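## Task

Carry the tray from the staging bench over to the work bench. One adapter in the centrifuge rotor already holds a water blank in its centre hole; place the tray's sample tube, the one with an orange dot on its cap, into the centre hole of the adapter directly opposite. Every tube must be pushed fully down and every rotor bucket must hang vertically. Any tube touching the floor means failure. The bottles on the tray must finish upright inside it, and the tray must finish resting on the work bench with nothing overhanging its edge. Any number of robots may help. At the end, open the grippers and back away; a robot that falls or is left leaning means failure, and anything that stays put only because a robot holds it is not counted.

## Robot and tools

Robots: two identical Hello Robot Stretch 3 units, r1 and r2. Each has a two-wheel differential base (0.33 m long, 0.34 m wide, passive omni wheel at the rear), a lift on a mast, and one arm that telescopes out to the robot's RIGHT side. The base cannot slide sideways; to move the gripper forward or back you drive the base. Turning in place pivots about the point between the drive wheels, 0.05 m behind the front edge; with the arm in and wrist folded the swept radius is 0.28 m, more if the wrist is unfolded.

Frames: the base frame sits on the floor between the drive wheels, x forward, y left, z up. hand_pose is reported in it, located where closed fingertips meet; with all wrist joints at zero its x axis points up, y back toward the mast, z to the rear. Odometry frame is the base frame at scene start; base_odometry counts wheel turns only, so wheel slip looks like travel. Heading is positive to the left, range -3.142 to 3.142. Each robot reports in its own frames, so only images, lidar_m, wrist_depth_mm and head_depth_mm reveal where the two robots are relative to each other.

execute_actions: argument actions is a list holding one action (or none, which just returns state and images). The action is an object keyed by robot name, r1 and/or r2. Under each name: base, joints, and optionally contact_limits. All listed motions start together. base holds exactly one command, both relative to where the base last reported itself: translate_m is a straight drive offset in metres, forward positive, -1 to 1; rotate_rad is an in-place turn offset in radians, counter-clockwise (left) positive, -3.2 to 3.2. joints holds absolute targets by name: lift_m 0 to 1.1 m (arm height); arm_m 0 to 0.52 m (extension); wrist_yaw_rad -1.345 to 4.42 (0 along the arm, positive toward the front, 3.0 folded over the base); wrist_pitch_rad -1.57 to 0.451 (0 level, negative tips fingers down); wrist_roll_rad -2.911 to 2.911 (0 fingers side by side); gripper_m -0.089 to 0.179 (larger is wider; real fingertip gap is smaller by about 0.007 nearly closed to 0.025 wide open, zero below 0.007); head_pan_rad -3.953 to 1.73 (0 forward, positive left, -1.57 looks along the arm); head_tilt_rad -1.53 to 0.419 (negative looks down). contact_limits takes only arm_m, a motor effort percent 1 to 100 at which arm motion halts with contact_stop; smaller is gentler, too small stops immediately, values above the maximum are clipped. cameras optionally lists r1_head_camera, r1_nav_camera, r1_wrist_camera, r2_head_camera, r2_nav_camera, r2_wrist_camera or all; omitted means all, [] means none. Unknown keys or out-of-range numbers reject the whole call. A single action runs at most 15 s. Anything you omit may keep pushing toward its previous target without the statuses saying so.

wait: seconds 0 to 10, commands nothing, returns state and images. zoom_image: camera plus region [x0, y0, x1, y1] in pixels of that camera's latest full image, top-left origin, at most 504 by 504. finished_scene: scene is the current scene number; it is final and reports success. If a result reports a stop, later calls in that same reply are skipped.

Results: base_status and joint_status tell how each commanded motion ended. done means reached (for the base, wheels turned the full amount even if slipping). off_target means it rested short and may still push. After contact_stop, time_out or torque_fault the old target is dropped; the arm or lift that contact-stopped goes slack until commanded again, and a slack lift may sag under load or keep pressing. on_its_own describes uncommanded joints; its held at value is the held target, not the position. motor_effort is percent of maximum, positive toward larger joint values, peak in brackets; readings carry fixed bias and noise. Positive wheel effort pushes forward. base_tilt in degrees, forward and right positive, with a fixed offset up to about 4 degrees. turned_by_wheels and turned_by_imu give rotation since the previous result. lidar_m: 12 sectors of 30 degrees, first straight ahead then counter-clockwise (4th left, 7th behind, 10th right), plane 0.17 m high, range 0.15 to 12 m, dash for nothing; misses clear objects and thin legs, sees the other robot, own parts can block sectors 5, 6, 9, 10. wrist_depth_mm (45 to 1000) and head_depth_mm (280 to 4000, image sideways) are 7 by 7 grids of median depth from the top left.

Speed: with lift_m under 0.30, arm_m under 0.03 and wrist_yaw_rad over 2.54 the base goes 0.30 m/s and 1.9 rad/s; otherwise 0.10 m/s and 0.63 rad/s.

Gripping: command gripper_m below the object's width to grasp; lower squeezes harder but a stall guard eases force, so heavy or slick items can slide. Release by commanding at least 0.02 above where the fingers made contact. Neither the reading nor done confirms a grasp; check images.

Cautions: fold or unfold the wrist only with lift_m 0.32 to 0.95, wrist_pitch_rad -0.4 and roll near 0; once folded the lift may drop to 0.25. With yaw below -0.4 keep pitch at -0.5 or lower. Arm pushes with the gripper above about 0.45 m can tip the robot, more so with raised contact limits or a repeated push. Do not drive while holding or pushing something fixed. If snagged, reverse the last move in small steps; if tilted, free the gripper and lower lift to about 0.2. Wrist servos overloaded for seconds shut off for 10 s (torque_fault). Robot-to-robot pressing fails the run; once bases touch, any further drive is hard. Travel differs by up to 2.5 cm per metre between robots, which strains a shared load. Avoid drops, slams and hard pushes; objects may occasionally be nudged by outside disturbances.

Each tool is called as name(argument=value, ...), one argument or row to a line, values as JSON.

## Session

execute_actions(
  actions=[],
)

Scene clock: 0.00 s.
r1.base_odometry: x=+0.000 y=+0.000 heading=+0.000 (m, m, rad; r1's odometry frame)
r1.turned_by_wheels: +0.000 (rad since the last result)
r1.turned_by_imu: +0.000 (rad since the last result)
r1.base_tilt: forward=-0.4 right=-1.3 (deg)
r1.lidar_m: 2.81 1.51 1.94 1.58 1.54 2.06 3.94 1.59 1.22 1.19 1.25 1.77
r1.head_depth_mm: 1869 2874 3537 3583 3498 2989 2040 / 1880 2867 - - - 3001 2028 / 1871 2887 - - - 2990 2025 / 1891 2880 - - - 2970 2032 / 1885 2899 - - - 2980 2029 / 1894 2556 - - 3391 2850 2028 / 1884 2560 - - 2852 2782 2014
r1.base_status: not commanded
r1.joint_positions: lift_m=+0.535 arm_m=-0.001 wrist_yaw_rad=+2.959 wrist_pitch_rad=-0.500 wrist_roll_rad=-0.001 gripper_m=+0.037 head_pan_rad=-0.012 head_tilt_rad=-0.012
r1.joint_status: not commanded
r1.motor_effort: left_wheel=+1 right_wheel=+0 lift_m=+18 arm_m=+0 wrist_yaw_rad=+0 wrist_pitch_rad=+6 wrist_roll_rad=+0 gripper_m=+1 head_pan_rad=+0 head_tilt_rad=+2 (%)
r1.hand_pose: x=+0.0174 y=+0.0655 z=+0.5297 quat_wxyz=(+0.237, +0.698, +0.112, +0.667) (m; r1's base frame)
r1.wrist_depth_mm: - - - - - - - / - - - - - - - / - - - - - - - / - - - - - - - / 848 852 - 873 908 887 898 / 730 737 - 742 754 768 769 / 641 645 657 665 663 668 671
r2.base_odometry: x=+0.000 y=+0.000 heading=+0.000 (m, m, rad; r2's odometry frame)
r2.turned_by_wheels: +0.000 (rad since the last result)
r2.turned_by_imu: +0.000 (rad since the last result)
r2.base_tilt: forward=-1.6 right=+0.2 (deg)
r2.lidar_m: 1.10 0.74 0.69 0.70 0.90 1.96 2.15 1.79 2.84 1.45 1.74 4.06
r2.head_depth_mm: 1811 2688 3837 3867 3783 3181 2155 / 1780 2666 3940 3916 3755 3031 2172 / 1778 2331 2465 2415 2332 2265 2043 / 1686 1773 1759 1713 1684 1663 1646 / 1428 1394 1367 1355 1333 1312 1293 / 1140 1147 1135 1118 1104 1092 1083 / 985 972 962 948 940 930 922
r2.base_status: not commanded
r2.joint_positions: lift_m=+0.479 arm_m=+0.001 wrist_yaw_rad=+3.085 wrist_pitch_rad=-0.429 wrist_roll_rad=+0.004 gripper_m=+0.037 head_pan_rad=-0.020 head_tilt_rad=+0.002
r2.joint_status: not commanded
r2.motor_effort: left_wheel=+0 right_wheel=+0 lift_m=+43 arm_m=-1 wrist_yaw_rad=-2 wrist_pitch_rad=+6 wrist_roll_rad=+0 gripper_m=+0 head_pan_rad=+0 head_tilt_rad=+1 (%)
r2.hand_pose: x=-0.0087 y=+0.0764 z=+0.4894 quat_wxyz=(+0.170, +0.696, +0.131, +0.685) (m; r2's base frame)
r2.wrist_depth_mm: - 969 802 738 675 621 573 / - - 869 811 736 671 602 / - - 957 909 804 713 655 / - - - 993 875 791 704 / 844 862 - 880 879 830 756 / 732 743 - 748 725 752 764 / 634 635 636 656 645 667 657
pictures: r1_head_camera (sideways: a quarter turn clockwise sets it upright), r1_nav_camera (sideways: a quarter turn counterclockwise sets it upright), r1_wrist_camera, r2_head_camera (sideways: a quarter turn clockwise sets it upright), r2_nav_camera (sideways: a quarter turn counterclockwise sets it upright), r2_wrist_camera
Images, in order (width x height): r1_head_camera 896x504, r1_nav_camera 672x504, r1_wrist_camera 644x364, r2_head_camera 896x504, r2_nav_camera 672x504, r2_wrist_camera 644x364.

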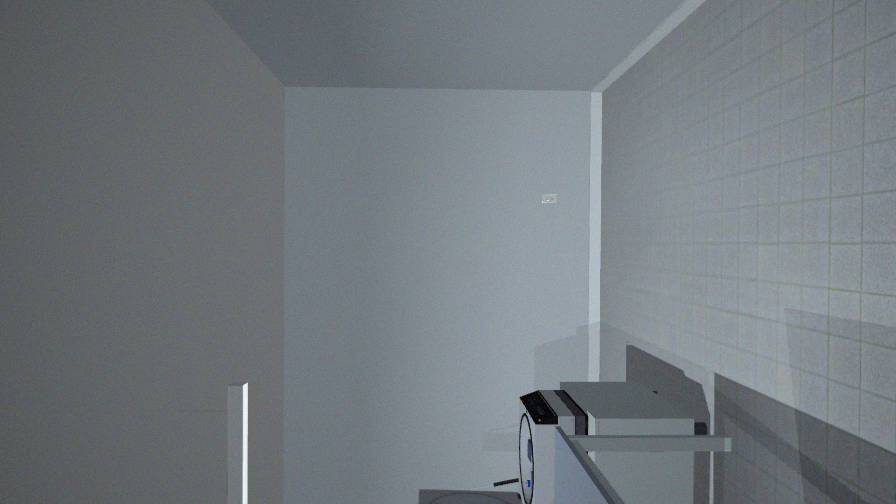

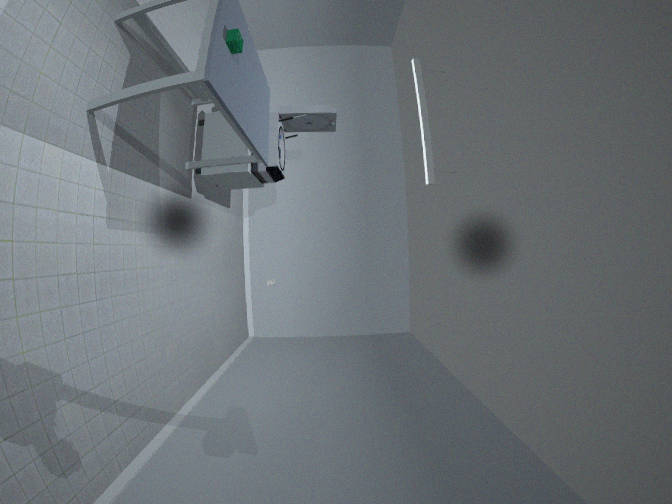

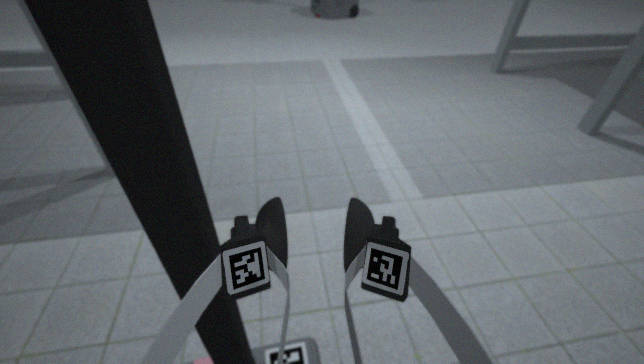

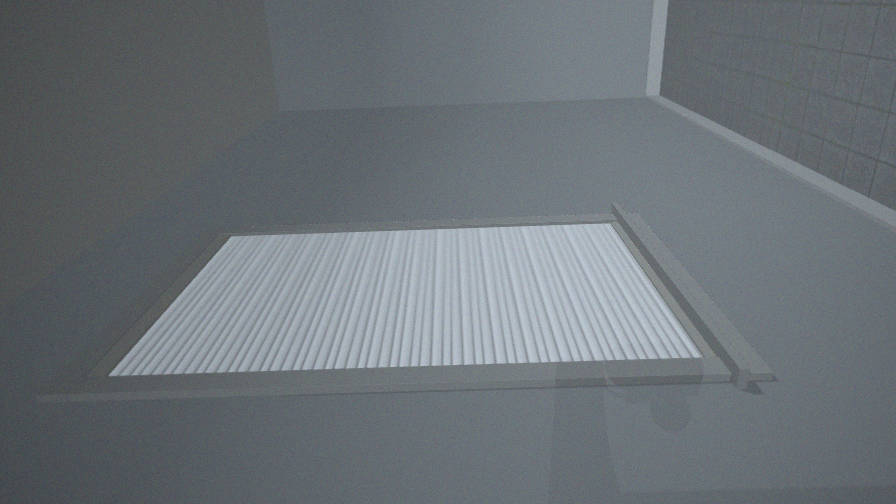

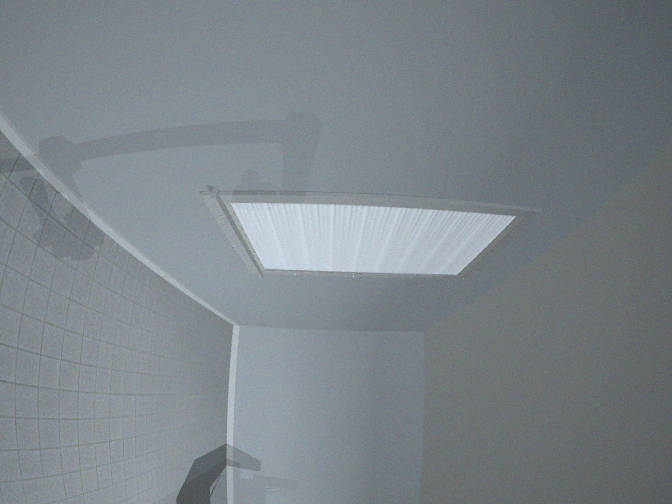

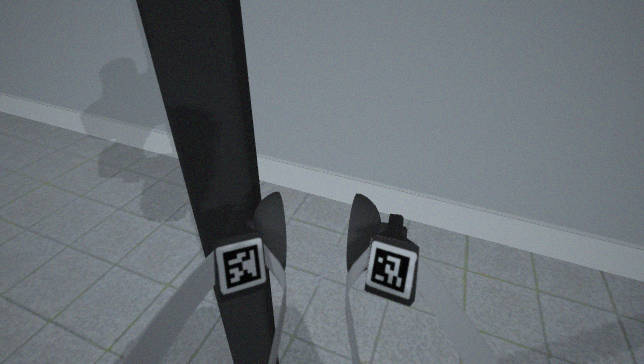

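Look around.

execute_actions(
  actions=[
    {"r1":{"joints":{"head_pan_rad":-0.9,"head_tilt_rad":-0.5}},"r2":{"joints":{"head_pan_rad":-1.57,"head_tilt_rad":-0.4}}},
  ],
  cameras=["r1_head_camera","r1_nav_camera","r2_head_camera","r2_nav_camera"],
)

execute_actions(
  actions=[
    {"r1":{"joints":{"head_pan_rad":1.2,"head_tilt_rad":-0.5}},"r2":{"joints":{"head_pan_rad":-3.1,"head_tilt_rad":-0.4}}},
  ],
  cameras=["r1_head_camera","r1_nav_camera","r2_head_camera","r2_nav_camera"],
)

Scene clock: 10.87 s.
r1.base_odometry: x=+0.000 y=+0.000 heading=+0.000 (m, m, rad; r1's odometry frame)
r1.turned_by_wheels: +0.000 (rad since the last result)
r1.turned_by_imu: +0.001 (rad since the last result)
r1.base_tilt: forward=-0.4 right=-1.4 (deg)
r1.lidar_m: 2.80 1.51 1.93 1.58 1.54 2.06 3.92 1.59 1.23 1.19 1.25 1.76
r1.head_depth_mm: 1038 1109 1194 1291 1418 1488 1261 / 1112 1199 1296 1416 1564 1533 1263 / 1199 1300 1425 1557 1732 1543 1266 / 1304 1427 1567 1754 1884 1534 1259 / 1429 1568 1744 1963 1937 1526 1258 / 1568 1747 1980 2250 1944 1521 1255 / 1751 1983 2266 2485 1924 1514 1251
r1.base_status: not commanded
r1.joint_positions: lift_m=+0.535 arm_m=-0.001 wrist_yaw_rad=+2.959 wrist_pitch_rad=-0.500 wrist_roll_rad=-0.001 gripper_m=+0.037 head_pan_rad=-0.893 head_tilt_rad=-0.493
r1.joint_status: all done
r1.motor_effort: left_wheel=+1(1) right_wheel=+0(0) lift_m=+19(19) arm_m=+0(0) wrist_yaw_rad=+0(0) wrist_pitch_rad=+6(6) wrist_roll_rad=+0(0) gripper_m=+0(0) head_pan_rad=-2(29) head_tilt_rad=-3(31) (%)
r1.hand_pose: x=+0.0174 y=+0.0655 z=+0.5297 quat_wxyz=(+0.237, +0.698, +0.112, +0.667) (m; r1's base frame)
r1.wrist_depth_mm: - - - - - - - / - - - - - - - / - - - - - - - / - 999 - - - - - / 843 846 - 872 898 879 898 / 721 734 - 752 742 765 767 / 638 650 650 661 662 669 675
r2.base_odometry: x=+0.000 y=+0.000 heading=+0.000 (m, m, rad; r2's odometry frame)
r2.turned_by_wheels: +0.000 (rad since the last result)
r2.turned_by_imu: +0.000 (rad since the last result)
r2.base_tilt: forward=-1.5 right=+0.3 (deg)
r2.lidar_m: 1.10 0.74 0.69 0.70 0.89 1.97 2.15 1.79 2.84 1.45 1.75 4.06
r2.head_depth_mm: 3415 3601 3889 3409 2298 1712 1377 / 3490 3727 3906 3440 2327 1712 1368 / 3691 3956 - 2861 2301 1721 1384 / 3844 - - 1706 1810 1740 1385 / - - - 1896 2326 1736 1385 / - - - 2947 2336 1732 1386 / - - - 2893 2223 1736 1406
r2.base_status: not commanded
r2.joint_positions: lift_m=+0.479 arm_m=+0.001 wrist_yaw_rad=+3.085 wrist_pitch_rad=-0.429 wrist_roll_rad=+0.004 gripper_m=+0.037 head_pan_rad=-1.563 head_tilt_rad=-0.395
r2.joint_status: all done
r2.motor_effort: left_wheel=+0(0) right_wheel=+0(0) lift_m=+43(43) arm_m=-1(1) wrist_yaw_rad=+1(0) wrist_pitch_rad=+6(6) wrist_roll_rad=+0(1) gripper_m=+0(0) head_pan_rad=-3(36) head_tilt_rad=-2(20) (%)
r2.hand_pose: x=-0.0087 y=+0.0764 z=+0.4894 quat_wxyz=(+0.170, +0.696, +0.131, +0.685) (m; r2's base frame)
r2.wrist_depth_mm: - 996 802 747 673 619 574 / - - 884 811 730 664 610 / - - 981 878 805 715 653 / - - - 999 879 785 711 / 864 867 - 890 882 860 765 / 720 739 - 746 730 756 776 / 630 636 633 643 649 648 660
pictures: r1_head_camera (sideways: a quarter turn clockwise sets it upright), r1_nav_camera (sideways: a quarter turn counterclockwise sets it upright), r2_head_camera (sideways: a quarter turn clockwise sets it upright), r2_nav_camera (sideways: a quarter turn counterclockwise sets it upright)
Images, in order (width x height): r1_head_camera 896x504, r1_nav_camera 672x504, r2_head_camera 896x504, r2_nav_camera 672x504.

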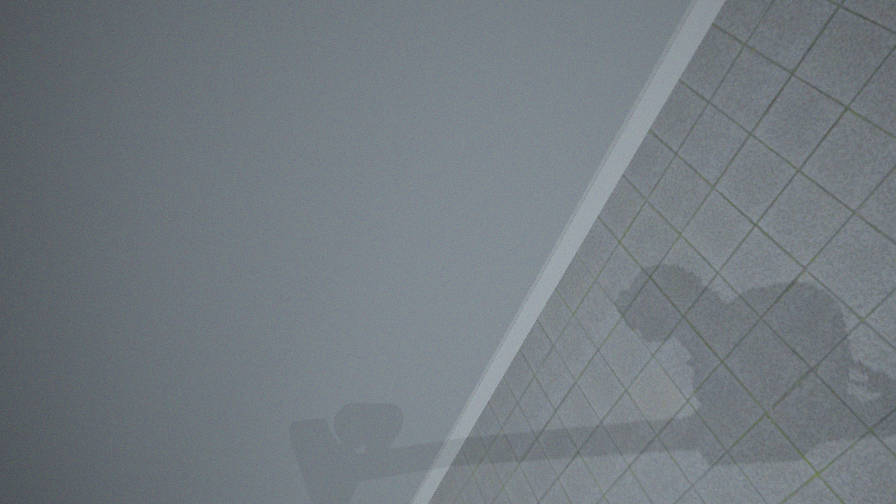

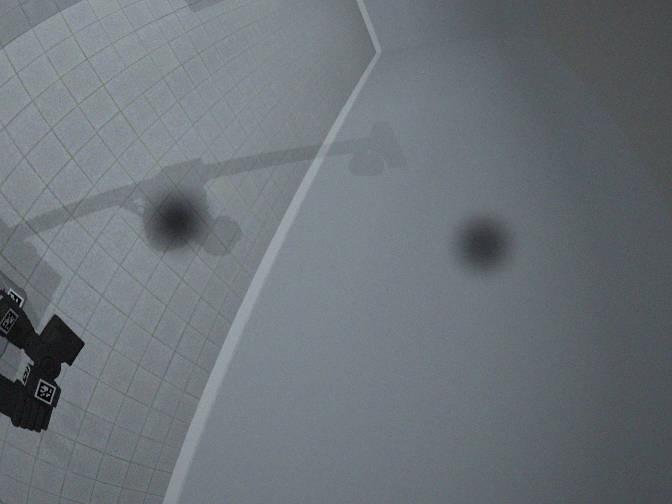

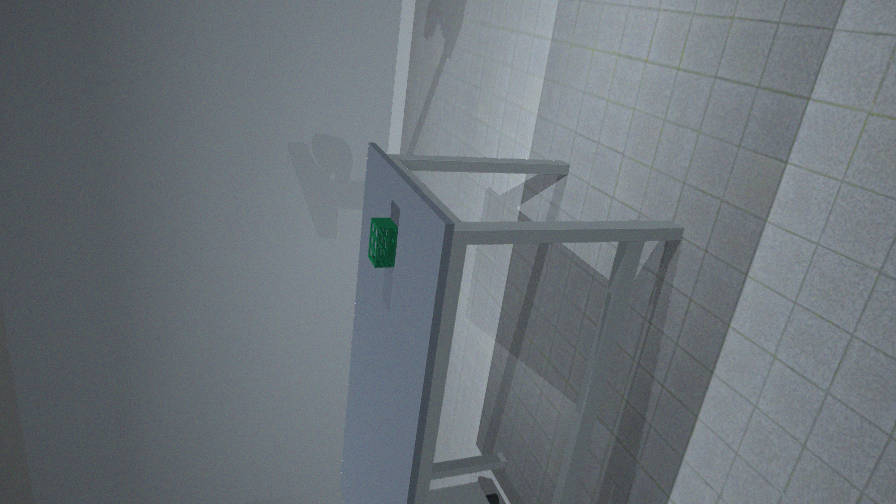

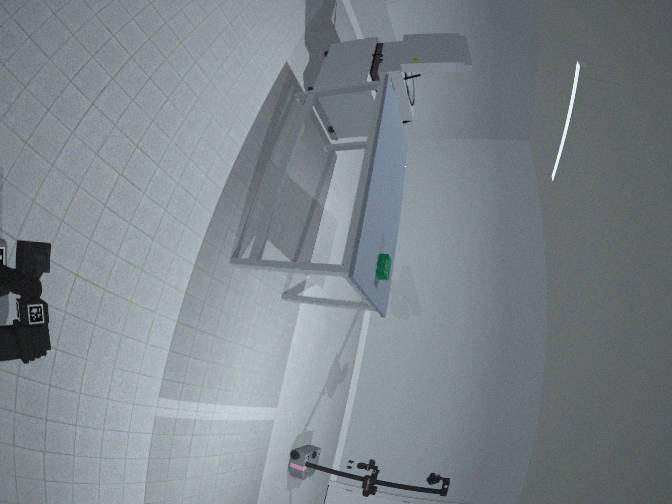

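Scene clock: 12.47 s.
r1.base_odometry: x=+0.000 y=+0.000 heading=+0.000 (m, m, rad; r1's odometry frame)
r1.turned_by_wheels: +0.000 (rad since the last result)
r1.turned_by_imu: +0.000 (rad since the last result)
r1.base_tilt: forward=-0.3 right=-1.5 (deg)
r1.lidar_m: 2.80 1.51 1.94 1.58 1.54 2.06 3.95 1.60 1.22 1.19 1.25 1.76
r1.head_depth_mm: 3583 3990 - 2335 1977 1538 1270 / 3471 3824 - 2707 1948 1538 1262 / 3265 3729 3940 2691 1945 1530 1263 / 3177 3523 3745 2678 1945 1531 1260 / 3107 3347 3635 2642 1929 1525 1257 / 2973 3256 3472 2625 1931 1527 1253 / 2896 3149 3396 2637 1926 1517 1253
r1.base_status: not commanded
r1.joint_positions: lift_m=+0.535 arm_m=-0.001 wrist_yaw_rad=+2.959 wrist_pitch_rad=-0.500 wrist_roll_rad=-0.001 gripper_m=+0.037 head_pan_rad=+1.193 head_tilt_rad=-0.494
r1.joint_status: all done
r1.motor_effort: left_wheel=+1(1) right_wheel=+0(0) lift_m=+18(19) arm_m=+0(0) wrist_yaw_rad=+0(0) wrist_pitch_rad=+7(7) wrist_roll_rad=+0(0) gripper_m=+0(0) head_pan_rad=+3(30) head_tilt_rad=-4(5) (%)
r1.hand_pose: x=+0.0174 y=+0.0655 z=+0.5297 quat_wxyz=(+0.237, +0.698, +0.112, +0.667) (m; r1's base frame)
r1.wrist_depth_mm: - - - - - - - / - - - - - - - / - - - - - - - / - 980 - - - - - / 851 855 - 870 901 900 905 / 726 739 - 744 739 764 770 / 643 647 646 659 660 667 680
r2.base_odometry: x=+0.000 y=+0.000 heading=+0.000 (m, m, rad; r2's odometry frame)
r2.turned_by_wheels: +0.000 (rad since the last result)
r2.turned_by_imu: +0.000 (rad since the last result)
r2.base_tilt: forward=-1.5 right=+0.2 (deg)
r2.lidar_m: 1.10 0.74 0.69 0.70 0.89 1.97 2.15 1.79 2.83 1.46 1.75 4.06
r2.head_depth_mm: 3994 - - 3510 2264 1710 1366 / - - - 3379 2292 1710 1369 / - - - 3421 2332 1736 1374 / - - - 3294 2309 1738 1372 / - - - 3432 2314 1740 1385 / - - 3117 3357 2202 1734 1381 / - - - 1929 2129 1747 1378
r2.base_status: not commanded
r2.joint_positions: lift_m=+0.479 arm_m=+0.001 wrist_yaw_rad=+3.085 wrist_pitch_rad=-0.429 wrist_roll_rad=+0.004 gripper_m=+0.037 head_pan_rad=-3.093 head_tilt_rad=-0.395
r2.joint_status: all done
r2.motor_effort: left_wheel=+0(1) right_wheel=+0(0) lift_m=+44(43) arm_m=-1(1) wrist_yaw_rad=+0(1) wrist_pitch_rad=+6(7) wrist_roll_rad=+1(1) gripper_m=+0(1) head_pan_rad=-4(37) head_tilt_rad=-2(1) (%)
r2.hand_pose: x=-0.0087 y=+0.0764 z=+0.4894 quat_wxyz=(+0.170, +0.696, +0.131, +0.685) (m; r2's base frame)
r2.wrist_depth_mm: - 960 802 752 675 627 573 / - - 874 815 731 650 602 / - - 985 890 815 725 652 / - - - 983 872 794 707 / 854 863 - 886 870 821 772 / 731 745 - 742 732 761 760 / 634 634 641 652 644 658 658
pictures: r1_head_camera (sideways: a quarter turn clockwise sets it upright), r1_nav_camera (sideways: a quarter turn counterclockwise sets it upright), r2_head_camera (sideways: a quarter turn clockwise sets it upright), r2_nav_camera (sideways: a quarter turn counterclockwise sets it upright)
Images, in order (width x height): r1_head_camera 896x504, r1_nav_camera 672x504, r2_head_camera 896x504, r2_nav_camera 672x504.

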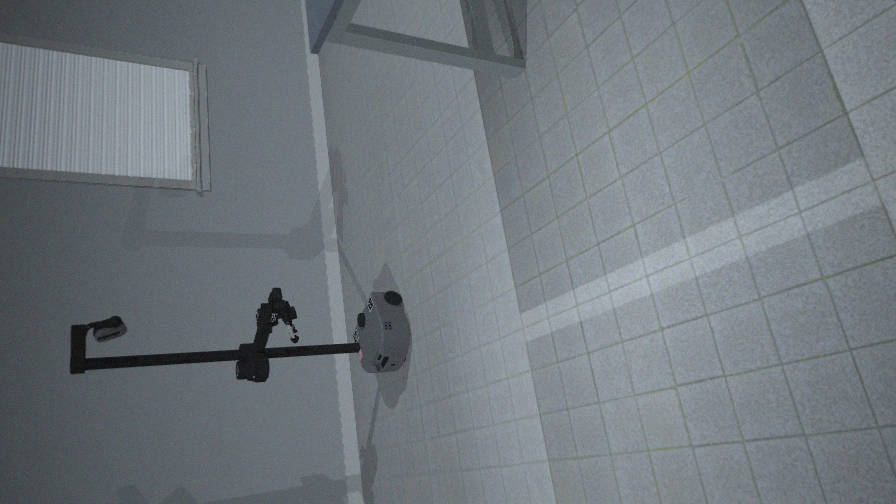

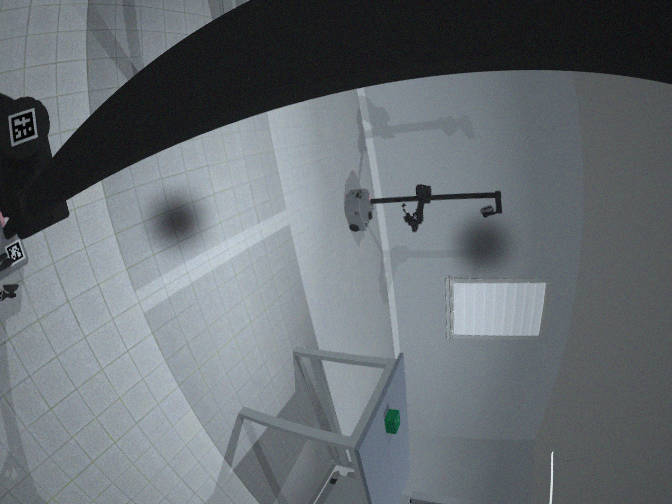

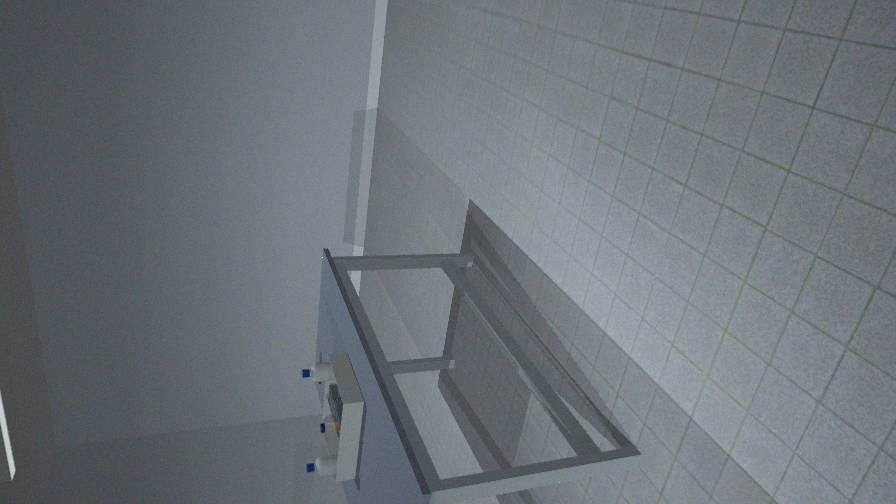

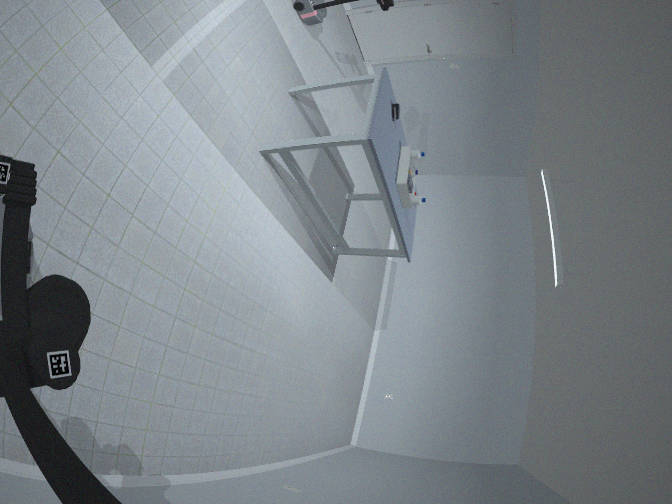

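execute_actions(
  actions=[
    {"r1":{"base":{"rotate_rad":3.14},"joints":{"head_pan_rad":-1.2,"head_tilt_rad":-0.45,"lift_m":0.28}}},
  ],
  cameras=["r1_head_camera","r1_nav_camera"],
)

Scene clock: 30.73 s.
r1.base_odometry: x=+0.000 y=+0.000 heading=+3.140 (m, m, rad; r1's odometry frame)
r1.turned_by_wheels: +3.140 (rad since the last result)
r1.turned_by_imu: +3.145 (rad since the last result)
r1.base_tilt: forward=-0.3 right=-1.4 (deg)
r1.lidar_m: 3.93 1.62 1.23 1.19 1.25 1.74 2.97 1.50 1.93 2.93 0.96 2.06
r1.head_depth_mm: 2929 3144 3410 2912 2053 1595 1296 / 3052 3230 3563 2860 2036 1583 1291 / 3115 3402 3729 2723 2028 1591 1292 / 3286 3559 3818 1435 1912 1571 1290 / 3438 3707 3937 1179 1795 1478 1292 / 3552 3917 - 1177 2021 1570 1283 / 3813 - 1719 1241 2011 1573 1280
r1.base_status: done
r1.joint_positions: lift_m=+0.280 arm_m=-0.001 wrist_yaw_rad=+2.959 wrist_pitch_rad=-0.501 wrist_roll_rad=-0.001 gripper_m=+0.037 head_pan_rad=-1.193 head_tilt_rad=-0.458
r1.joint_status: all done
r1.motor_effort: left_wheel=-3(11) right_wheel=+3(10) lift_m=+14(13) arm_m=+0(0) wrist_yaw_rad=+0(0) wrist_pitch_rad=+7(6) wrist_roll_rad=+0(0) gripper_m=+0(0) head_pan_rad=-3(29) head_tilt_rad=+3(13) (%)
r1.hand_pose: x=+0.0174 y=+0.0654 z=+0.2748 quat_wxyz=(+0.237, +0.697, +0.113, +0.667) (m; r1's base frame)
r1.wrist_depth_mm: - - - - - - - / 957 - - - - - - / 753 - 771 782 792 825 826 / 610 582 631 629 634 651 650 / 513 516 - 547 534 537 543 / 451 - - - 453 461 463 / - - - - 400 403 405
r2.base_odometry: x=+0.000 y=+0.000 heading=+0.000 (m, m, rad; r2's odometry frame)
r2.turned_by_wheels: +0.000 (rad since the last result)
r2.turned_by_imu: +0.000 (rad since the last result)
r2.base_tilt: forward=-1.6 right=+0.3 (deg)
r2.lidar_m: 1.10 0.74 0.69 0.70 0.90 1.97 2.15 1.78 2.93 1.45 1.75 4.05
r2.head_depth_mm: 3887 - - 3456 2267 1709 1350 / - - - 3471 2306 1702 1373 / - - - 3497 2308 1727 1366 / - - - 3223 2300 1721 1382 / - - - 3456 2296 1734 1386 / - - 3145 3286 2226 1730 1393 / - - - 1921 2170 1755 1402
r2.base_status: not commanded
r2.joint_positions: lift_m=+0.479 arm_m=+0.001 wrist_yaw_rad=+3.085 wrist_pitch_rad=-0.429 wrist_roll_rad=+0.004 gripper_m=+0.037 head_pan_rad=-3.093 head_tilt_rad=-0.395
r2.joint_status: not commanded
r2.motor_effort: left_wheel=+0(0) right_wheel=+0(0) lift_m=+43(43) arm_m=-1(1) wrist_yaw_rad=+0(0) wrist_pitch_rad=+6(6) wrist_roll_rad=+0(0) gripper_m=+0(0) head_pan_rad=-4(3) head_tilt_rad=-1(2) (%)
r2.hand_pose: x=-0.0087 y=+0.0764 z=+0.4894 quat_wxyz=(+0.170, +0.696, +0.131, +0.685) (m; r2's base frame)
r2.wrist_depth_mm: - 979 800 753 671 612 576 / - - 882 818 737 661 610 / - - 983 897 800 723 665 / - - - 984 882 784 703 / 863 875 - 878 892 836 755 / 737 730 - 751 719 756 765 / 627 634 636 643 647 655 664
pictures: r1_head_camera (sideways: a quarter turn clockwise sets it upright), r1_nav_camera (sideways: a quarter turn counterclockwise sets it upright)
Images, in order (width x height): r1_head_camera 896x504, r1_nav_camera 672x504.

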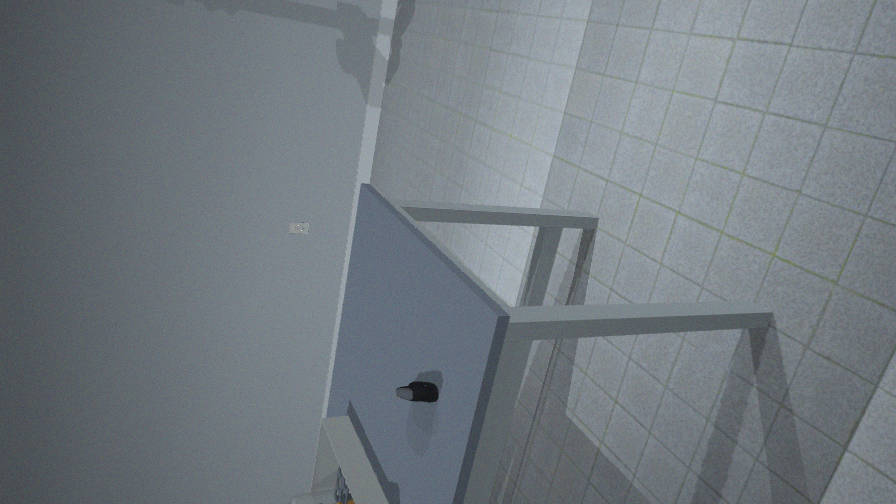

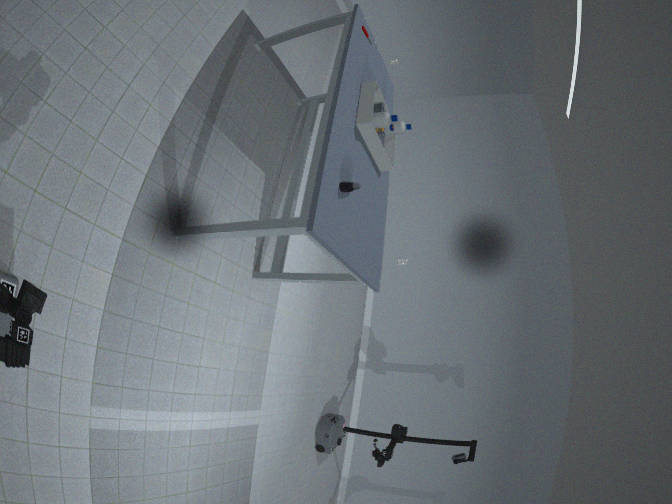

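execute_actions(
  actions=[
    {"r1":{"base":{"translate_m":1.0},"joints":{"head_pan_rad":-1.57,"head_tilt_rad":-0.6}}},
  ],
  cameras=["r1_head_camera","r1_nav_camera"],
)

Scene clock: 41.57 s.
r1.base_odometry: x=-1.000 y=+0.002 heading=+3.140 (m, m, rad; r1's odometry frame)
r1.turned_by_wheels: +0.000 (rad since the last result)
r1.turned_by_imu: +0.003 (rad since the last result)
r1.base_tilt: forward=-0.1 right=-1.3 (deg)
r1.lidar_m: 2.97 1.61 1.17 1.14 1.18 1.70 3.75 2.41 0.99 1.51 1.24 1.26
r1.head_depth_mm: 3025 3363 1364 1035 1768 1393 1205 / 3036 3389 1352 1035 1761 1423 1206 / 3019 3356 1344 1034 1751 1431 1199 / 3027 3416 1340 1031 1757 1418 1197 / 3018 3383 1118 1065 1745 1428 1196 / 3038 3384 1239 1063 1734 1403 1191 / 3059 3425 1307 1052 1737 1406 1185
r1.base_status: done
r1.joint_positions: lift_m=+0.280 arm_m=-0.001 wrist_yaw_rad=+2.959 wrist_pitch_rad=-0.501 wrist_roll_rad=-0.001 gripper_m=+0.037 head_pan_rad=-1.563 head_tilt_rad=-0.592
r1.joint_status: all done
r1.motor_effort: left_wheel=-4(10) right_wheel=+3(9) lift_m=+15(14) arm_m=+0(0) wrist_yaw_rad=+0(1) wrist_pitch_rad=+7(7) wrist_roll_rad=-1(0) gripper_m=+0(0) head_pan_rad=-3(21) head_tilt_rad=-4(21) (%)
r1.hand_pose: x=+0.0174 y=+0.0654 z=+0.2748 quat_wxyz=(+0.237, +0.697, +0.113, +0.667) (m; r1's base frame)
r1.wrist_depth_mm: - - - - - - - / 980 - - - - - - / 761 - 770 790 800 817 817 / 613 591 624 634 633 652 655 / 514 515 - 550 531 535 541 / 455 - - - 448 458 462 / - - - - 395 403 406
r2.base_odometry: x=+0.000 y=+0.000 heading=+0.000 (m, m, rad; r2's odometry frame)
r2.turned_by_wheels: +0.000 (rad since the last result)
r2.turned_by_imu: +0.000 (rad since the last result)
r2.base_tilt: forward=-1.5 right=+0.3 (deg)
r2.lidar_m: 1.10 0.74 0.69 0.70 0.89 1.96 2.15 1.79 4.05 1.46 1.75 4.07
r2.head_depth_mm: 3896 - - 3417 2285 1701 1357 / - - - 3501 2314 1732 1360 / - - - 3522 2305 1724 1373 / - - - 3262 2308 1724 1375 / - - - 3443 2322 1749 1373 / - - 3099 3314 2203 1729 1394 / - - - 1932 2111 1746 1388
r2.base_status: not commanded
r2.joint_positions: lift_m=+0.479 arm_m=+0.001 wrist_yaw_rad=+3.085 wrist_pitch_rad=-0.429 wrist_roll_rad=+0.004 gripper_m=+0.037 head_pan_rad=-3.093 head_tilt_rad=-0.395
r2.joint_status: not commanded
r2.motor_effort: left_wheel=+0(0) right_wheel=+0(0) lift_m=+43(43) arm_m=-1(1) wrist_yaw_rad=+0(1) wrist_pitch_rad=+6(6) wrist_roll_rad=+0(0) gripper_m=+0(0) head_pan_rad=-3(3) head_tilt_rad=-1(2) (%)
r2.hand_pose: x=-0.0087 y=+0.0764 z=+0.4894 quat_wxyz=(+0.170, +0.696, +0.131, +0.685) (m; r2's base frame)
r2.wrist_depth_mm: - 979 808 749 677 612 571 / - - 891 816 734 665 610 / - - 972 924 801 716 653 / - - - 974 880 801 710 / 847 872 - 880 893 847 767 / 715 740 - 759 728 759 754 / 629 624 640 652 643 661 659
pictures: r1_head_camera (sideways: a quarter turn clockwise sets it upright), r1_nav_camera (sideways: a quarter turn counterclockwise sets it upright)
Images, in order (width x height): r1_head_camera 896x504, r1_nav_camera 672x504.

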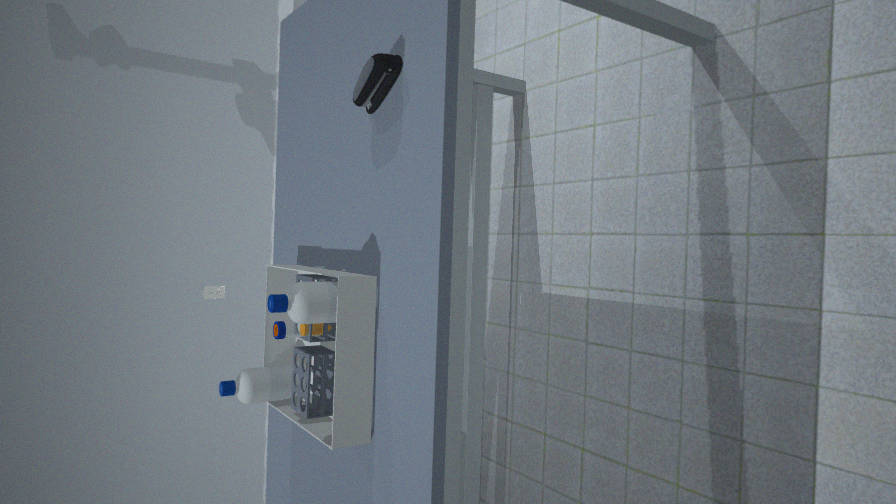

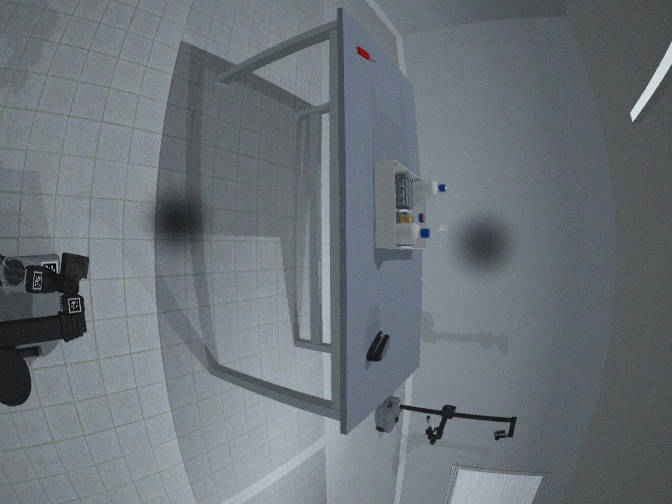

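execute_actions(
  actions=[
    {"r1":{"base":{"rotate_rad":-1.3}}},
  ],
  cameras=[],
)

execute_actions(
  actions=[
    {"r1":{"base":{"translate_m":0.48}}},
  ],
  cameras=[],
)

execute_actions(
  actions=[
    {"r1":{"base":{"rotate_rad":1.3},"joints":{"lift_m":0.9,"wrist_pitch_rad":-0.4}}},
  ],
  cameras=[],
)

execute_actions(
  actions=[
    {"r1":{"joints":{"wrist_yaw_rad":1.57,"head_tilt_rad":-0.85}}},
  ],
  cameras=[],
)

execute_actions(
  actions=[
    {"r1":{"joints":{"lift_m":1.09,"wrist_pitch_rad":-1.57,"gripper_m":0.09}}},
  ],
  cameras=[],
)

execute_actions(
  actions=[
    {"r1":{"joints":{"wrist_yaw_rad":0.0,"arm_m":0.3}}},
  ],
  cameras=["r1_head_camera","r1_wrist_camera"],
)

Scene clock: 67.47 s.
r1.base_odometry: x=-1.000 y=+0.002 heading=+1.840 (m, m, rad; r1's odometry frame)
r1.turned_by_wheels: -1.300 (rad since the last result)
r1.turned_by_imu: -1.300 (rad since the last result)
r1.base_tilt: forward=-0.2 right=-1.4 (deg)
r1.lidar_m: 1.51 1.24 2.97 2.18 1.32 1.14 1.15 1.38 2.53 2.41 0.99 1.51
r1.head_depth_mm: - - 3323 2301 1763 1434 1209 / - - 3302 2305 1751 1426 1199 / - - 3250 2287 1755 1421 1201 / 3985 3732 3216 2288 1743 1420 1200 / - 2917 3035 2246 1730 1424 1197 / - - 3029 2247 1731 1414 1194 / - - 3004 2239 1736 1411 1187
r1.base_status: done
r1.joint_positions: lift_m=+0.280 arm_m=-0.001 wrist_yaw_rad=+2.959 wrist_pitch_rad=-0.501 wrist_roll_rad=-0.001 gripper_m=+0.037 head_pan_rad=-1.563 head_tilt_rad=-0.593
r1.joint_status: not commanded
r1.motor_effort: left_wheel=+5(17) right_wheel=-3(8) lift_m=+14(14) arm_m=+0(0) wrist_yaw_rad=+0(0) wrist_pitch_rad=+7(7) wrist_roll_rad=-1(0) gripper_m=+0(1) head_pan_rad=-4(2) head_tilt_rad=-3(3) (%)
r1.hand_pose: x=+0.0174 y=+0.0654 z=+0.2748 quat_wxyz=(+0.237, +0.697, +0.113, +0.667) (m; r1's base frame)
r1.wrist_depth_mm: - - - - - - - / 964 - - - - - - / 743 - 783 783 799 808 821 / 611 588 629 630 648 648 653 / 516 515 - 547 533 539 545 / 453 - - - 451 459 467 / - - - - 396 404 406
r2.base_odometry: x=+0.000 y=+0.000 heading=+0.000 (m, m, rad; r2's odometry frame)
r2.turned_by_wheels: +0.000 (rad since the last result)
r2.turned_by_imu: +0.000 (rad since the last result)
r2.base_tilt: forward=-1.6 right=+0.2 (deg)
r2.lidar_m: 1.10 0.74 0.69 0.70 0.90 1.97 2.15 1.79 4.06 1.45 1.74 4.06
r2.head_depth_mm: 3939 - - 3412 2283 1692 1364 / - - - 3480 2290 1705 1366 / - - - 3489 2287 1718 1382 / - - - 3275 2346 1726 1387 / - - - 3582 2338 1721 1387 / - - 3170 3318 2255 1737 1390 / - - - 1934 2113 1754 1388
r2.base_status: not commanded
r2.joint_positions: lift_m=+0.479 arm_m=+0.001 wrist_yaw_rad=+3.085 wrist_pitch_rad=-0.429 wrist_roll_rad=+0.004 gripper_m=+0.037 head_pan_rad=-3.093 head_tilt_rad=-0.395
r2.joint_status: not commanded
r2.motor_effort: left_wheel=+0(1) right_wheel=+0(0) lift_m=+43(43) arm_m=-1(1) wrist_yaw_rad=+0(1) wrist_pitch_rad=+6(6) wrist_roll_rad=+1(1) gripper_m=+0(0) head_pan_rad=-4(3) head_tilt_rad=-1(2) (%)
r2.hand_pose: x=-0.0087 y=+0.0764 z=+0.4894 quat_wxyz=(+0.170, +0.696, +0.131, +0.685) (m; r2's base frame)
r2.wrist_depth_mm: - 963 799 735 680 625 577 / - - 878 805 725 669 615 / - - 974 885 798 722 656 / - - - 993 878 782 701 / 848 878 - 863 903 837 774 / 719 733 - 728 715 773 771 / 627 634 639 649 652 658 657
pictures: none
No camera images: the call's "cameras" was empty. Leave "cameras" out to get every camera's image.

Scene clock: 70.80 s.
r1.base_odometry: x=-1.128 y=+0.465 heading=+1.840 (m, m, rad; r1's odometry frame)
r1.turned_by_wheels: +0.000 (rad since the last result)
r1.turned_by_imu: +0.002 (rad since the last result)
r1.base_tilt: forward=-0.2 right=-1.4 (deg)
r1.lidar_m: 1.06 0.85 0.88 2.84 1.83 1.60 1.61 1.92 3.47 0.76 0.75 1.06
r1.head_depth_mm: - - 3291 2308 1772 1437 1212 / - - 3263 2308 1763 1426 1202 / - 2976 3075 2275 1752 1423 1198 / - 2925 3210 2268 1747 1421 1198 / - - 3055 2278 1742 1416 1196 / - - 3183 2249 1013 1312 1186 / - - 3172 924 738 1406 1198
r1.base_status: done
r1.joint_positions: lift_m=+0.280 arm_m=-0.001 wrist_yaw_rad=+2.959 wrist_pitch_rad=-0.501 wrist_roll_rad=-0.001 gripper_m=+0.037 head_pan_rad=-1.563 head_tilt_rad=-0.593
r1.joint_status: not commanded
r1.motor_effort: left_wheel=+5(15) right_wheel=-3(6) lift_m=+15(14) arm_m=+0(0) wrist_yaw_rad=+0(0) wrist_pitch_rad=+7(6) wrist_roll_rad=+0(0) gripper_m=+0(1) head_pan_rad=-2(3) head_tilt_rad=-4(4) (%)
r1.hand_pose: x=+0.0174 y=+0.0654 z=+0.2748 quat_wxyz=(+0.237, +0.697, +0.113, +0.667) (m; r1's base frame)
r1.wrist_depth_mm: - - - - - - - / 977 - - - - - - / 756 - 779 785 799 801 819 / 613 589 630 627 646 652 647 / 512 510 - 542 531 538 546 / 451 - - - 450 462 464 / - - - - 398 403 407
r2.base_odometry: x=+0.000 y=+0.000 heading=+0.000 (m, m, rad; r2's odometry frame)
r2.turned_by_wheels: +0.000 (rad since the last result)
r2.turned_by_imu: +0.000 (rad since the last result)
r2.base_tilt: forward=-1.6 right=+0.2 (deg)
r2.lidar_m: 1.10 0.74 0.69 0.70 0.89 1.97 2.14 1.79 4.07 1.45 1.75 4.07
r2.head_depth_mm: 3876 - - 3391 2279 1698 1360 / - - - 3466 2292 1693 1367 / - - - 3461 2330 1718 1372 / - - - 3286 2298 1736 1377 / - - - 3617 2329 1734 1373 / - - 3133 3296 2229 1756 1395 / - - - 1922 2108 1717 1395
r2.base_status: not commanded
r2.joint_positions: lift_m=+0.479 arm_m=+0.001 wrist_yaw_rad=+3.085 wrist_pitch_rad=-0.429 wrist_roll_rad=+0.004 gripper_m=+0.037 head_pan_rad=-3.093 head_tilt_rad=-0.395
r2.joint_status: not commanded
r2.motor_effort: left_wheel=+0(0) right_wheel=+0(0) lift_m=+43(43) arm_m=-1(1) wrist_yaw_rad=+0(1) wrist_pitch_rad=+6(6) wrist_roll_rad=+1(0) gripper_m=+0(0) head_pan_rad=-3(3) head_tilt_rad=-1(2) (%)
r2.hand_pose: x=-0.0087 y=+0.0764 z=+0.4894 quat_wxyz=(+0.170, +0.696, +0.131, +0.685) (m; r2's base frame)
r2.wrist_depth_mm: - 986 800 746 680 615 571 / - - 876 811 730 661 612 / - - - 901 814 714 651 / - - - 980 875 769 694 / 848 851 - 881 878 839 761 / 728 739 - 739 721 764 763 / 635 636 641 645 650 661 662
pictures: none
No camera images: the call's "cameras" was empty. Leave "cameras" out to get every camera's image.

Scene clock: 77.27 s.
r1.base_odometry: x=-1.128 y=+0.465 heading=+3.140 (m, m, rad; r1's odometry frame)
r1.turned_by_wheels: +1.300 (rad since the last result)
r1.turned_by_imu: +1.304 (rad since the last result)
r1.base_tilt: forward=-0.2 right=-1.5 (deg)
r1.lidar_m: 2.83 2.21 1.66 1.60 1.66 2.38 2.43 0.75 1.08 1.05 1.11 0.86
r1.head_depth_mm: 2628 2944 3117 946 728 - - / 2617 2945 3083 941 725 630 - / 2641 2918 3126 869 708 610 - / 2618 2971 3173 853 711 617 - / 2648 2977 3162 887 714 616 - / 2656 2950 3194 885 713 632 1220 / 2676 2958 3195 919 712 628 1189
r1.base_status: done
r1.joint_positions: lift_m=+0.900 arm_m=-0.001 wrist_yaw_rad=+2.959 wrist_pitch_rad=-0.421 wrist_roll_rad=-0.001 gripper_m=+0.037 head_pan_rad=-1.563 head_tilt_rad=-0.593
r1.joint_status: all done
r1.motor_effort: left_wheel=-4(12) right_wheel=+3(9) lift_m=+23(24) arm_m=+0(0) wrist_yaw_rad=+1(0) wrist_pitch_rad=+10(11) wrist_roll_rad=+0(1) gripper_m=+0(0) head_pan_rad=-2(2) head_tilt_rad=-4(4) (%)
r1.hand_pose: x=+0.0193 y=+0.0761 z=+0.9118 quat_wxyz=(+0.210, +0.701, +0.084, +0.676) (m; r1's base frame)
r1.wrist_depth_mm: - - - - - - - / - - - - - - - / - - - - - - - / - - - - - - - / - - - - - - - / - - - - - - - / - - - - - - -
r2.base_odometry: x=+0.000 y=+0.000 heading=+0.000 (m, m, rad; r2's odometry frame)
r2.turned_by_wheels: +0.000 (rad since the last result)
r2.turned_by_imu: +0.000 (rad since the last result)
r2.base_tilt: forward=-1.5 right=+0.3 (deg)
r2.lidar_m: 1.10 0.74 0.69 0.70 0.89 1.96 2.15 1.78 4.07 1.45 1.75 4.04
r2.head_depth_mm: 3890 - - 3486 2271 1703 1372 / - - - 3466 2299 1706 1358 / - - - 3511 2314 1713 1383 / - - - 3260 2305 1709 1382 / - - - 3541 2344 1731 1381 / - - 3084 3318 2198 1726 1399 / - - - 1921 2112 1750 1387
r2.base_status: not commanded
r2.joint_positions: lift_m=+0.479 arm_m=+0.001 wrist_yaw_rad=+3.085 wrist_pitch_rad=-0.429 wrist_roll_rad=+0.004 gripper_m=+0.037 head_pan_rad=-3.093 head_tilt_rad=-0.395
r2.joint_status: not commanded
r2.motor_effort: left_wheel=+0(0) right_wheel=+0(0) lift_m=+43(43) arm_m=-1(1) wrist_yaw_rad=+0(1) wrist_pitch_rad=+6(6) wrist_roll_rad=+0(0) gripper_m=+0(0) head_pan_rad=-3(3) head_tilt_rad=-2(1) (%)
r2.hand_pose: x=-0.0087 y=+0.0764 z=+0.4894 quat_wxyz=(+0.170, +0.696, +0.131, +0.685) (m; r2's base frame)
r2.wrist_depth_mm: - 975 810 746 681 618 572 / - - 881 818 733 672 617 / - - 963 882 802 710 658 / - - - 984 878 787 698 / 854 857 - 873 888 845 766 / 726 734 - 737 724 747 760 / 633 632 644 642 651 658 651
pictures: none
No camera images: the call's "cameras" was empty. Leave "cameras" out to get every camera's image.

Scene clock: 78.97 s.
r1.base_odometry: x=-1.128 y=+0.465 heading=+3.140 (m, m, rad; r1's odometry frame)
r1.turned_by_wheels: +0.000 (rad since the last result)
r1.turned_by_imu: +0.000 (rad since the last result)
r1.base_tilt: forward=-0.2 right=-1.4 (deg)
r1.lidar_m: 2.83 2.22 1.66 1.60 1.66 2.37 2.43 0.75 1.08 1.05 1.10 0.86
r1.head_depth_mm: 2759 1108 857 719 - 1220 1112 / 2732 1103 857 715 - 1215 1109 / 2759 1097 718 707 - 1202 1117 / 2779 987 721 693 1385 - 1117 / 2781 949 828 689 1383 - 1100 / 2782 988 808 688 1400 - 1090 / 2816 1066 835 684 1391 - 1098
r1.base_status: not commanded
r1.joint_positions: lift_m=+0.900 arm_m=-0.001 wrist_yaw_rad=+1.572 wrist_pitch_rad=-0.421 wrist_roll_rad=-0.001 gripper_m=+0.037 head_pan_rad=-1.563 head_tilt_rad=-0.839
r1.joint_status: all done
r1.motor_effort: left_wheel=-4(3) right_wheel=+4(3) lift_m=+22(22) arm_m=+0(0) wrist_yaw_rad=-3(2) wrist_pitch_rad=+11(11) wrist_roll_rad=+0(0) gripper_m=+1(1) head_pan_rad=-2(3) head_tilt_rad=-6(27) (%)
r1.hand_pose: x=+0.2027 y=-0.1441 z=+0.9118 quat_wxyz=(+0.594, +0.593, -0.383, +0.385) (m; r1's base frame)
r1.wrist_depth_mm: - - - - - - - / - - - - - - - / - - - - - 617 629 / - - - - - 478 477 / - - - - - 416 388 / - - - - - - 324 / - - - - - - 287
r2.base_odometry: x=+0.000 y=+0.000 heading=+0.000 (m, m, rad; r2's odometry frame)
r2.turned_by_wheels: +0.000 (rad since the last result)
r2.turned_by_imu: +0.000 (rad since the last result)
r2.base_tilt: forward=-1.5 right=+0.2 (deg)
r2.lidar_m: 1.10 0.74 0.69 0.70 0.89 1.97 2.14 1.79 4.06 1.45 1.74 4.06
r2.head_depth_mm: 3910 - - 3381 2272 1717 1363 / - - - 3473 2308 1708 1369 / - - - 3440 2311 1713 1366 / - - - 3262 2307 1736 1373 / - - - 3537 2334 1741 1376 / - - 3090 3341 2217 1767 1388 / - - - 1931 2122 1732 1392
r2.base_status: not commanded
r2.joint_positions: lift_m=+0.479 arm_m=+0.001 wrist_yaw_rad=+3.085 wrist_pitch_rad=-0.429 wrist_roll_rad=+0.004 gripper_m=+0.037 head_pan_rad=-3.093 head_tilt_rad=-0.395
r2.joint_status: not commanded
r2.motor_effort: left_wheel=+0(0) right_wheel=+0(0) lift_m=+43(43) arm_m=-1(1) wrist_yaw_rad=+0(1) wrist_pitch_rad=+6(6) wrist_roll_rad=+1(1) gripper_m=+0(0) head_pan_rad=-3(4) head_tilt_rad=-1(2) (%)
r2.hand_pose: x=-0.0087 y=+0.0764 z=+0.4894 quat_wxyz=(+0.170, +0.696, +0.131, +0.685) (m; r2's base frame)
r2.wrist_depth_mm: - 985 800 742 672 617 566 / - - 881 801 728 675 607 / - - 970 907 805 727 652 / - - - 978 869 779 700 / 857 863 - 870 888 826 762 / 717 733 - 741 716 753 768 / 628 643 639 637 641 656 670
pictures: none
No camera images: the call's "cameras" was empty. Leave "cameras" out to get every camera's image.

Scene clock: 81.53 s.
r1.base_odometry: x=-1.128 y=+0.465 heading=+3.140 (m, m, rad; r1's odometry frame)
r1.turned_by_wheels: +0.000 (rad since the last result)
r1.turned_by_imu: +0.001 (rad since the last result)
r1.base_tilt: forward=-0.2 right=-1.5 (deg)
r1.lidar_m: 2.83 2.22 1.66 1.60 1.66 2.37 2.43 0.75 1.08 1.06 1.10 0.86
r1.head_depth_mm: - - - - - 1269 1114 / - - - - - - 1097 / - - - 737 1360 1251 1127 / 2772 1891 799 740 1379 1255 1117 / 2763 950 827 - - 1246 1100 / 2797 993 808 723 1360 1247 1098 / 2833 1062 831 685 1371 1242 1099
r1.base_status: not commanded
r1.joint_positions: lift_m=+1.090 arm_m=-0.001 wrist_yaw_rad=+1.572 wrist_pitch_rad=-1.554 wrist_roll_rad=-0.001 gripper_m=+0.090 head_pan_rad=-1.563 head_tilt_rad=-0.839
r1.joint_status: all done
joint sent to its limit — the command would take r1.wrist_pitch_rad past its lower limit, so that joint was sent only as far as its limit.
r1.motor_effort: left_wheel=-4(4) right_wheel=+3(3) lift_m=+22(26) arm_m=+0(0) wrist_yaw_rad=-2(3) wrist_pitch_rad=-3(11) wrist_roll_rad=+0(0) gripper_m=+0(80) head_pan_rad=-3(3) head_tilt_rad=-6(5) (%)
r1.hand_pose: x=-0.0413 y=-0.1446 z=+0.9718 quat_wxyz=(+0.707, +0.707, -0.005, +0.006) (m; r1's base frame)
r1.wrist_depth_mm: - - - - - - 353 / - - - - - - 368 / - - - - - 384 379 / - - - - - 393 390 / - - - - - 403 404 / - - - - - 413 423 / - - - - - 432 436
r2.base_odometry: x=+0.000 y=+0.000 heading=+0.000 (m, m, rad; r2's odometry frame)
r2.turned_by_wheels: +0.000 (rad since the last result)
r2.turned_by_imu: +0.000 (rad since the last result)
r2.base_tilt: forward=-1.5 right=+0.3 (deg)
r2.lidar_m: 1.10 0.74 0.69 0.70 0.90 1.97 2.14 1.79 4.06 1.45 1.75 4.04
r2.head_depth_mm: 3952 - - 3397 2263 1714 1373 / - - - 3481 2290 1711 1369 / - - - 3471 2307 1704 1376 / - - - 3250 2294 1744 1380 / - - - 3565 2355 1735 1379 / - - 3126 3324 2241 1728 1397 / - - - 1924 2110 1746 1397
r2.base_status: not commanded
r2.joint_positions: lift_m=+0.479 arm_m=+0.001 wrist_yaw_rad=+3.085 wrist_pitch_rad=-0.429 wrist_roll_rad=+0.004 gripper_m=+0.037 head_pan_rad=-3.093 head_tilt_rad=-0.395
r2.joint_status: not commanded
r2.motor_effort: left_wheel=+0(0) right_wheel=+0(0) lift_m=+43(43) arm_m=-1(1) wrist_yaw_rad=+0(0) wrist_pitch_rad=+6(6) wrist_roll_rad=+0(0) gripper_m=+0(0) head_pan_rad=-4(3) head_tilt_rad=-3(2) (%)
r2.hand_pose: x=-0.0087 y=+0.0764 z=+0.4894 quat_wxyz=(+0.170, +0.696, +0.131, +0.685) (m; r2's base frame)
r2.wrist_depth_mm: - 967 812 749 675 617 567 / - - 899 818 741 666 605 / - - 987 904 796 727 661 / - - - 988 879 797 711 / 848 856 - 888 885 841 759 / 731 728 - 751 711 742 769 / 641 632 641 645 647 666 654
pictures: none
No camera images: the call's "cameras" was empty. Leave "cameras" out to get every camera's image.

Scene clock: 84.97 s.
r1.base_odometry: x=-1.128 y=+0.465 heading=+3.140 (m, m, rad; r1's odometry frame)
r1.turned_by_wheels: +0.000 (rad since the last result)
r1.turned_by_imu: +0.001 (rad since the last result)
r1.base_tilt: forward=-0.3 right=-1.4 (deg)
r1.lidar_m: 2.84 2.22 1.66 1.60 1.66 2.37 2.43 0.75 1.09 1.05 1.10 0.85
r1.head_depth_mm: 2760 1107 857 701 1370 1265 1117 / 2758 1095 852 698 1395 1253 1112 / - 998 704 696 1397 1261 1116 / 2702 968 721 693 1388 1250 1116 / 2762 947 829 691 1376 1250 1103 / 2756 987 809 688 1369 1243 1104 / 2764 1059 831 685 1373 1234 1094
r1.base_status: not commanded
r1.joint_positions: lift_m=+1.090 arm_m=+0.300 wrist_yaw_rad=+0.001 wrist_pitch_rad=-1.555 wrist_roll_rad=-0.001 gripper_m=+0.090 head_pan_rad=-1.563 head_tilt_rad=-0.840
r1.joint_status: all done
r1.motor_effort: left_wheel=-4(4) right_wheel=+3(3) lift_m=+22(22) arm_m=+4(5) wrist_yaw_rad=+0(2) wrist_pitch_rad=-3(4) wrist_roll_rad=+0(0) gripper_m=+1(0) head_pan_rad=-3(2) head_tilt_rad=-6(6) (%)
r1.hand_pose: x=-0.0216 y=-0.4246 z=+0.9718 quat_wxyz=(+0.504, +0.496, -0.503, -0.496) (m; r1's base frame)
r1.wrist_depth_mm: 336 336 339 327 345 351 355 / 347 347 351 357 357 363 364 / 355 359 363 366 370 376 377 / 367 370 374 378 383 388 389 / - - - - - - - / - - - - - - - / - - - - - - -
r2.base_odometry: x=+0.000 y=+0.000 heading=+0.000 (m, m, rad; r2's odometry frame)
r2.turned_by_wheels: +0.000 (rad since the last result)
r2.turned_by_imu: +0.000 (rad since the last result)
r2.base_tilt: forward=-1.5 right=+0.2 (deg)
r2.lidar_m: 1.10 0.74 0.69 0.70 0.90 1.97 2.14 1.79 4.05 1.46 1.74 4.06
r2.head_depth_mm: 3974 - - 3436 2269 1715 1371 / - - - 3404 2305 1724 1366 / - - - 3527 2288 1734 1380 / - - - 3282 2325 1726 1375 / - - - 3535 2318 1737 1379 / - - 3120 3318 2237 1729 1392 / - - - 1926 2110 1750 1396
r2.base_status: not commanded
r2.joint_positions: lift_m=+0.479 arm_m=+0.001 wrist_yaw_rad=+3.085 wrist_pitch_rad=-0.429 wrist_roll_rad=+0.004 gripper_m=+0.037 head_pan_rad=-3.093 head_tilt_rad=-0.395
r2.joint_status: not commanded
r2.motor_effort: left_wheel=+0(0) right_wheel=+0(1) lift_m=+43(43) arm_m=-1(1) wrist_yaw_rad=+1(1) wrist_pitch_rad=+6(6) wrist_roll_rad=+1(0) gripper_m=+0(0) head_pan_rad=-3(4) head_tilt_rad=-2(2) (%)
r2.hand_pose: x=-0.0087 y=+0.0764 z=+0.4894 quat_wxyz=(+0.170, +0.696, +0.131, +0.685) (m; r2's base frame)
r2.wrist_depth_mm: - 987 796 750 683 628 575 / - - 880 812 719 653 608 / - - 981 894 801 717 656 / - - - 992 862 795 710 / 864 874 - 872 883 839 767 / 729 738 - 746 736 762 759 / 636 634 642 647 649 659 651
pictures: r1_head_camera (sideways: a quarter turn clockwise sets it upright), r1_wrist_camera
Images, in order (width x height): r1_head_camera 896x504, r1_wrist_camera 644x364.

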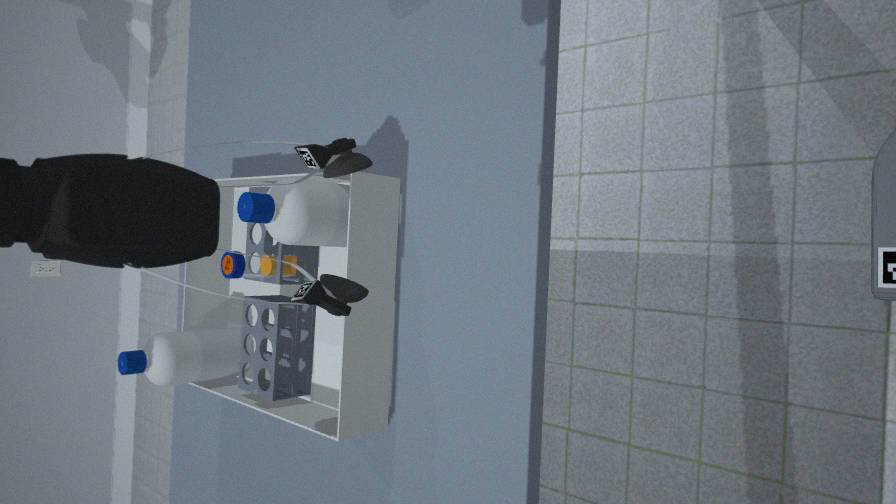

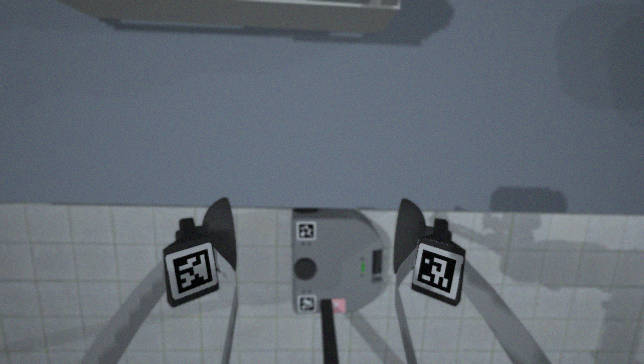

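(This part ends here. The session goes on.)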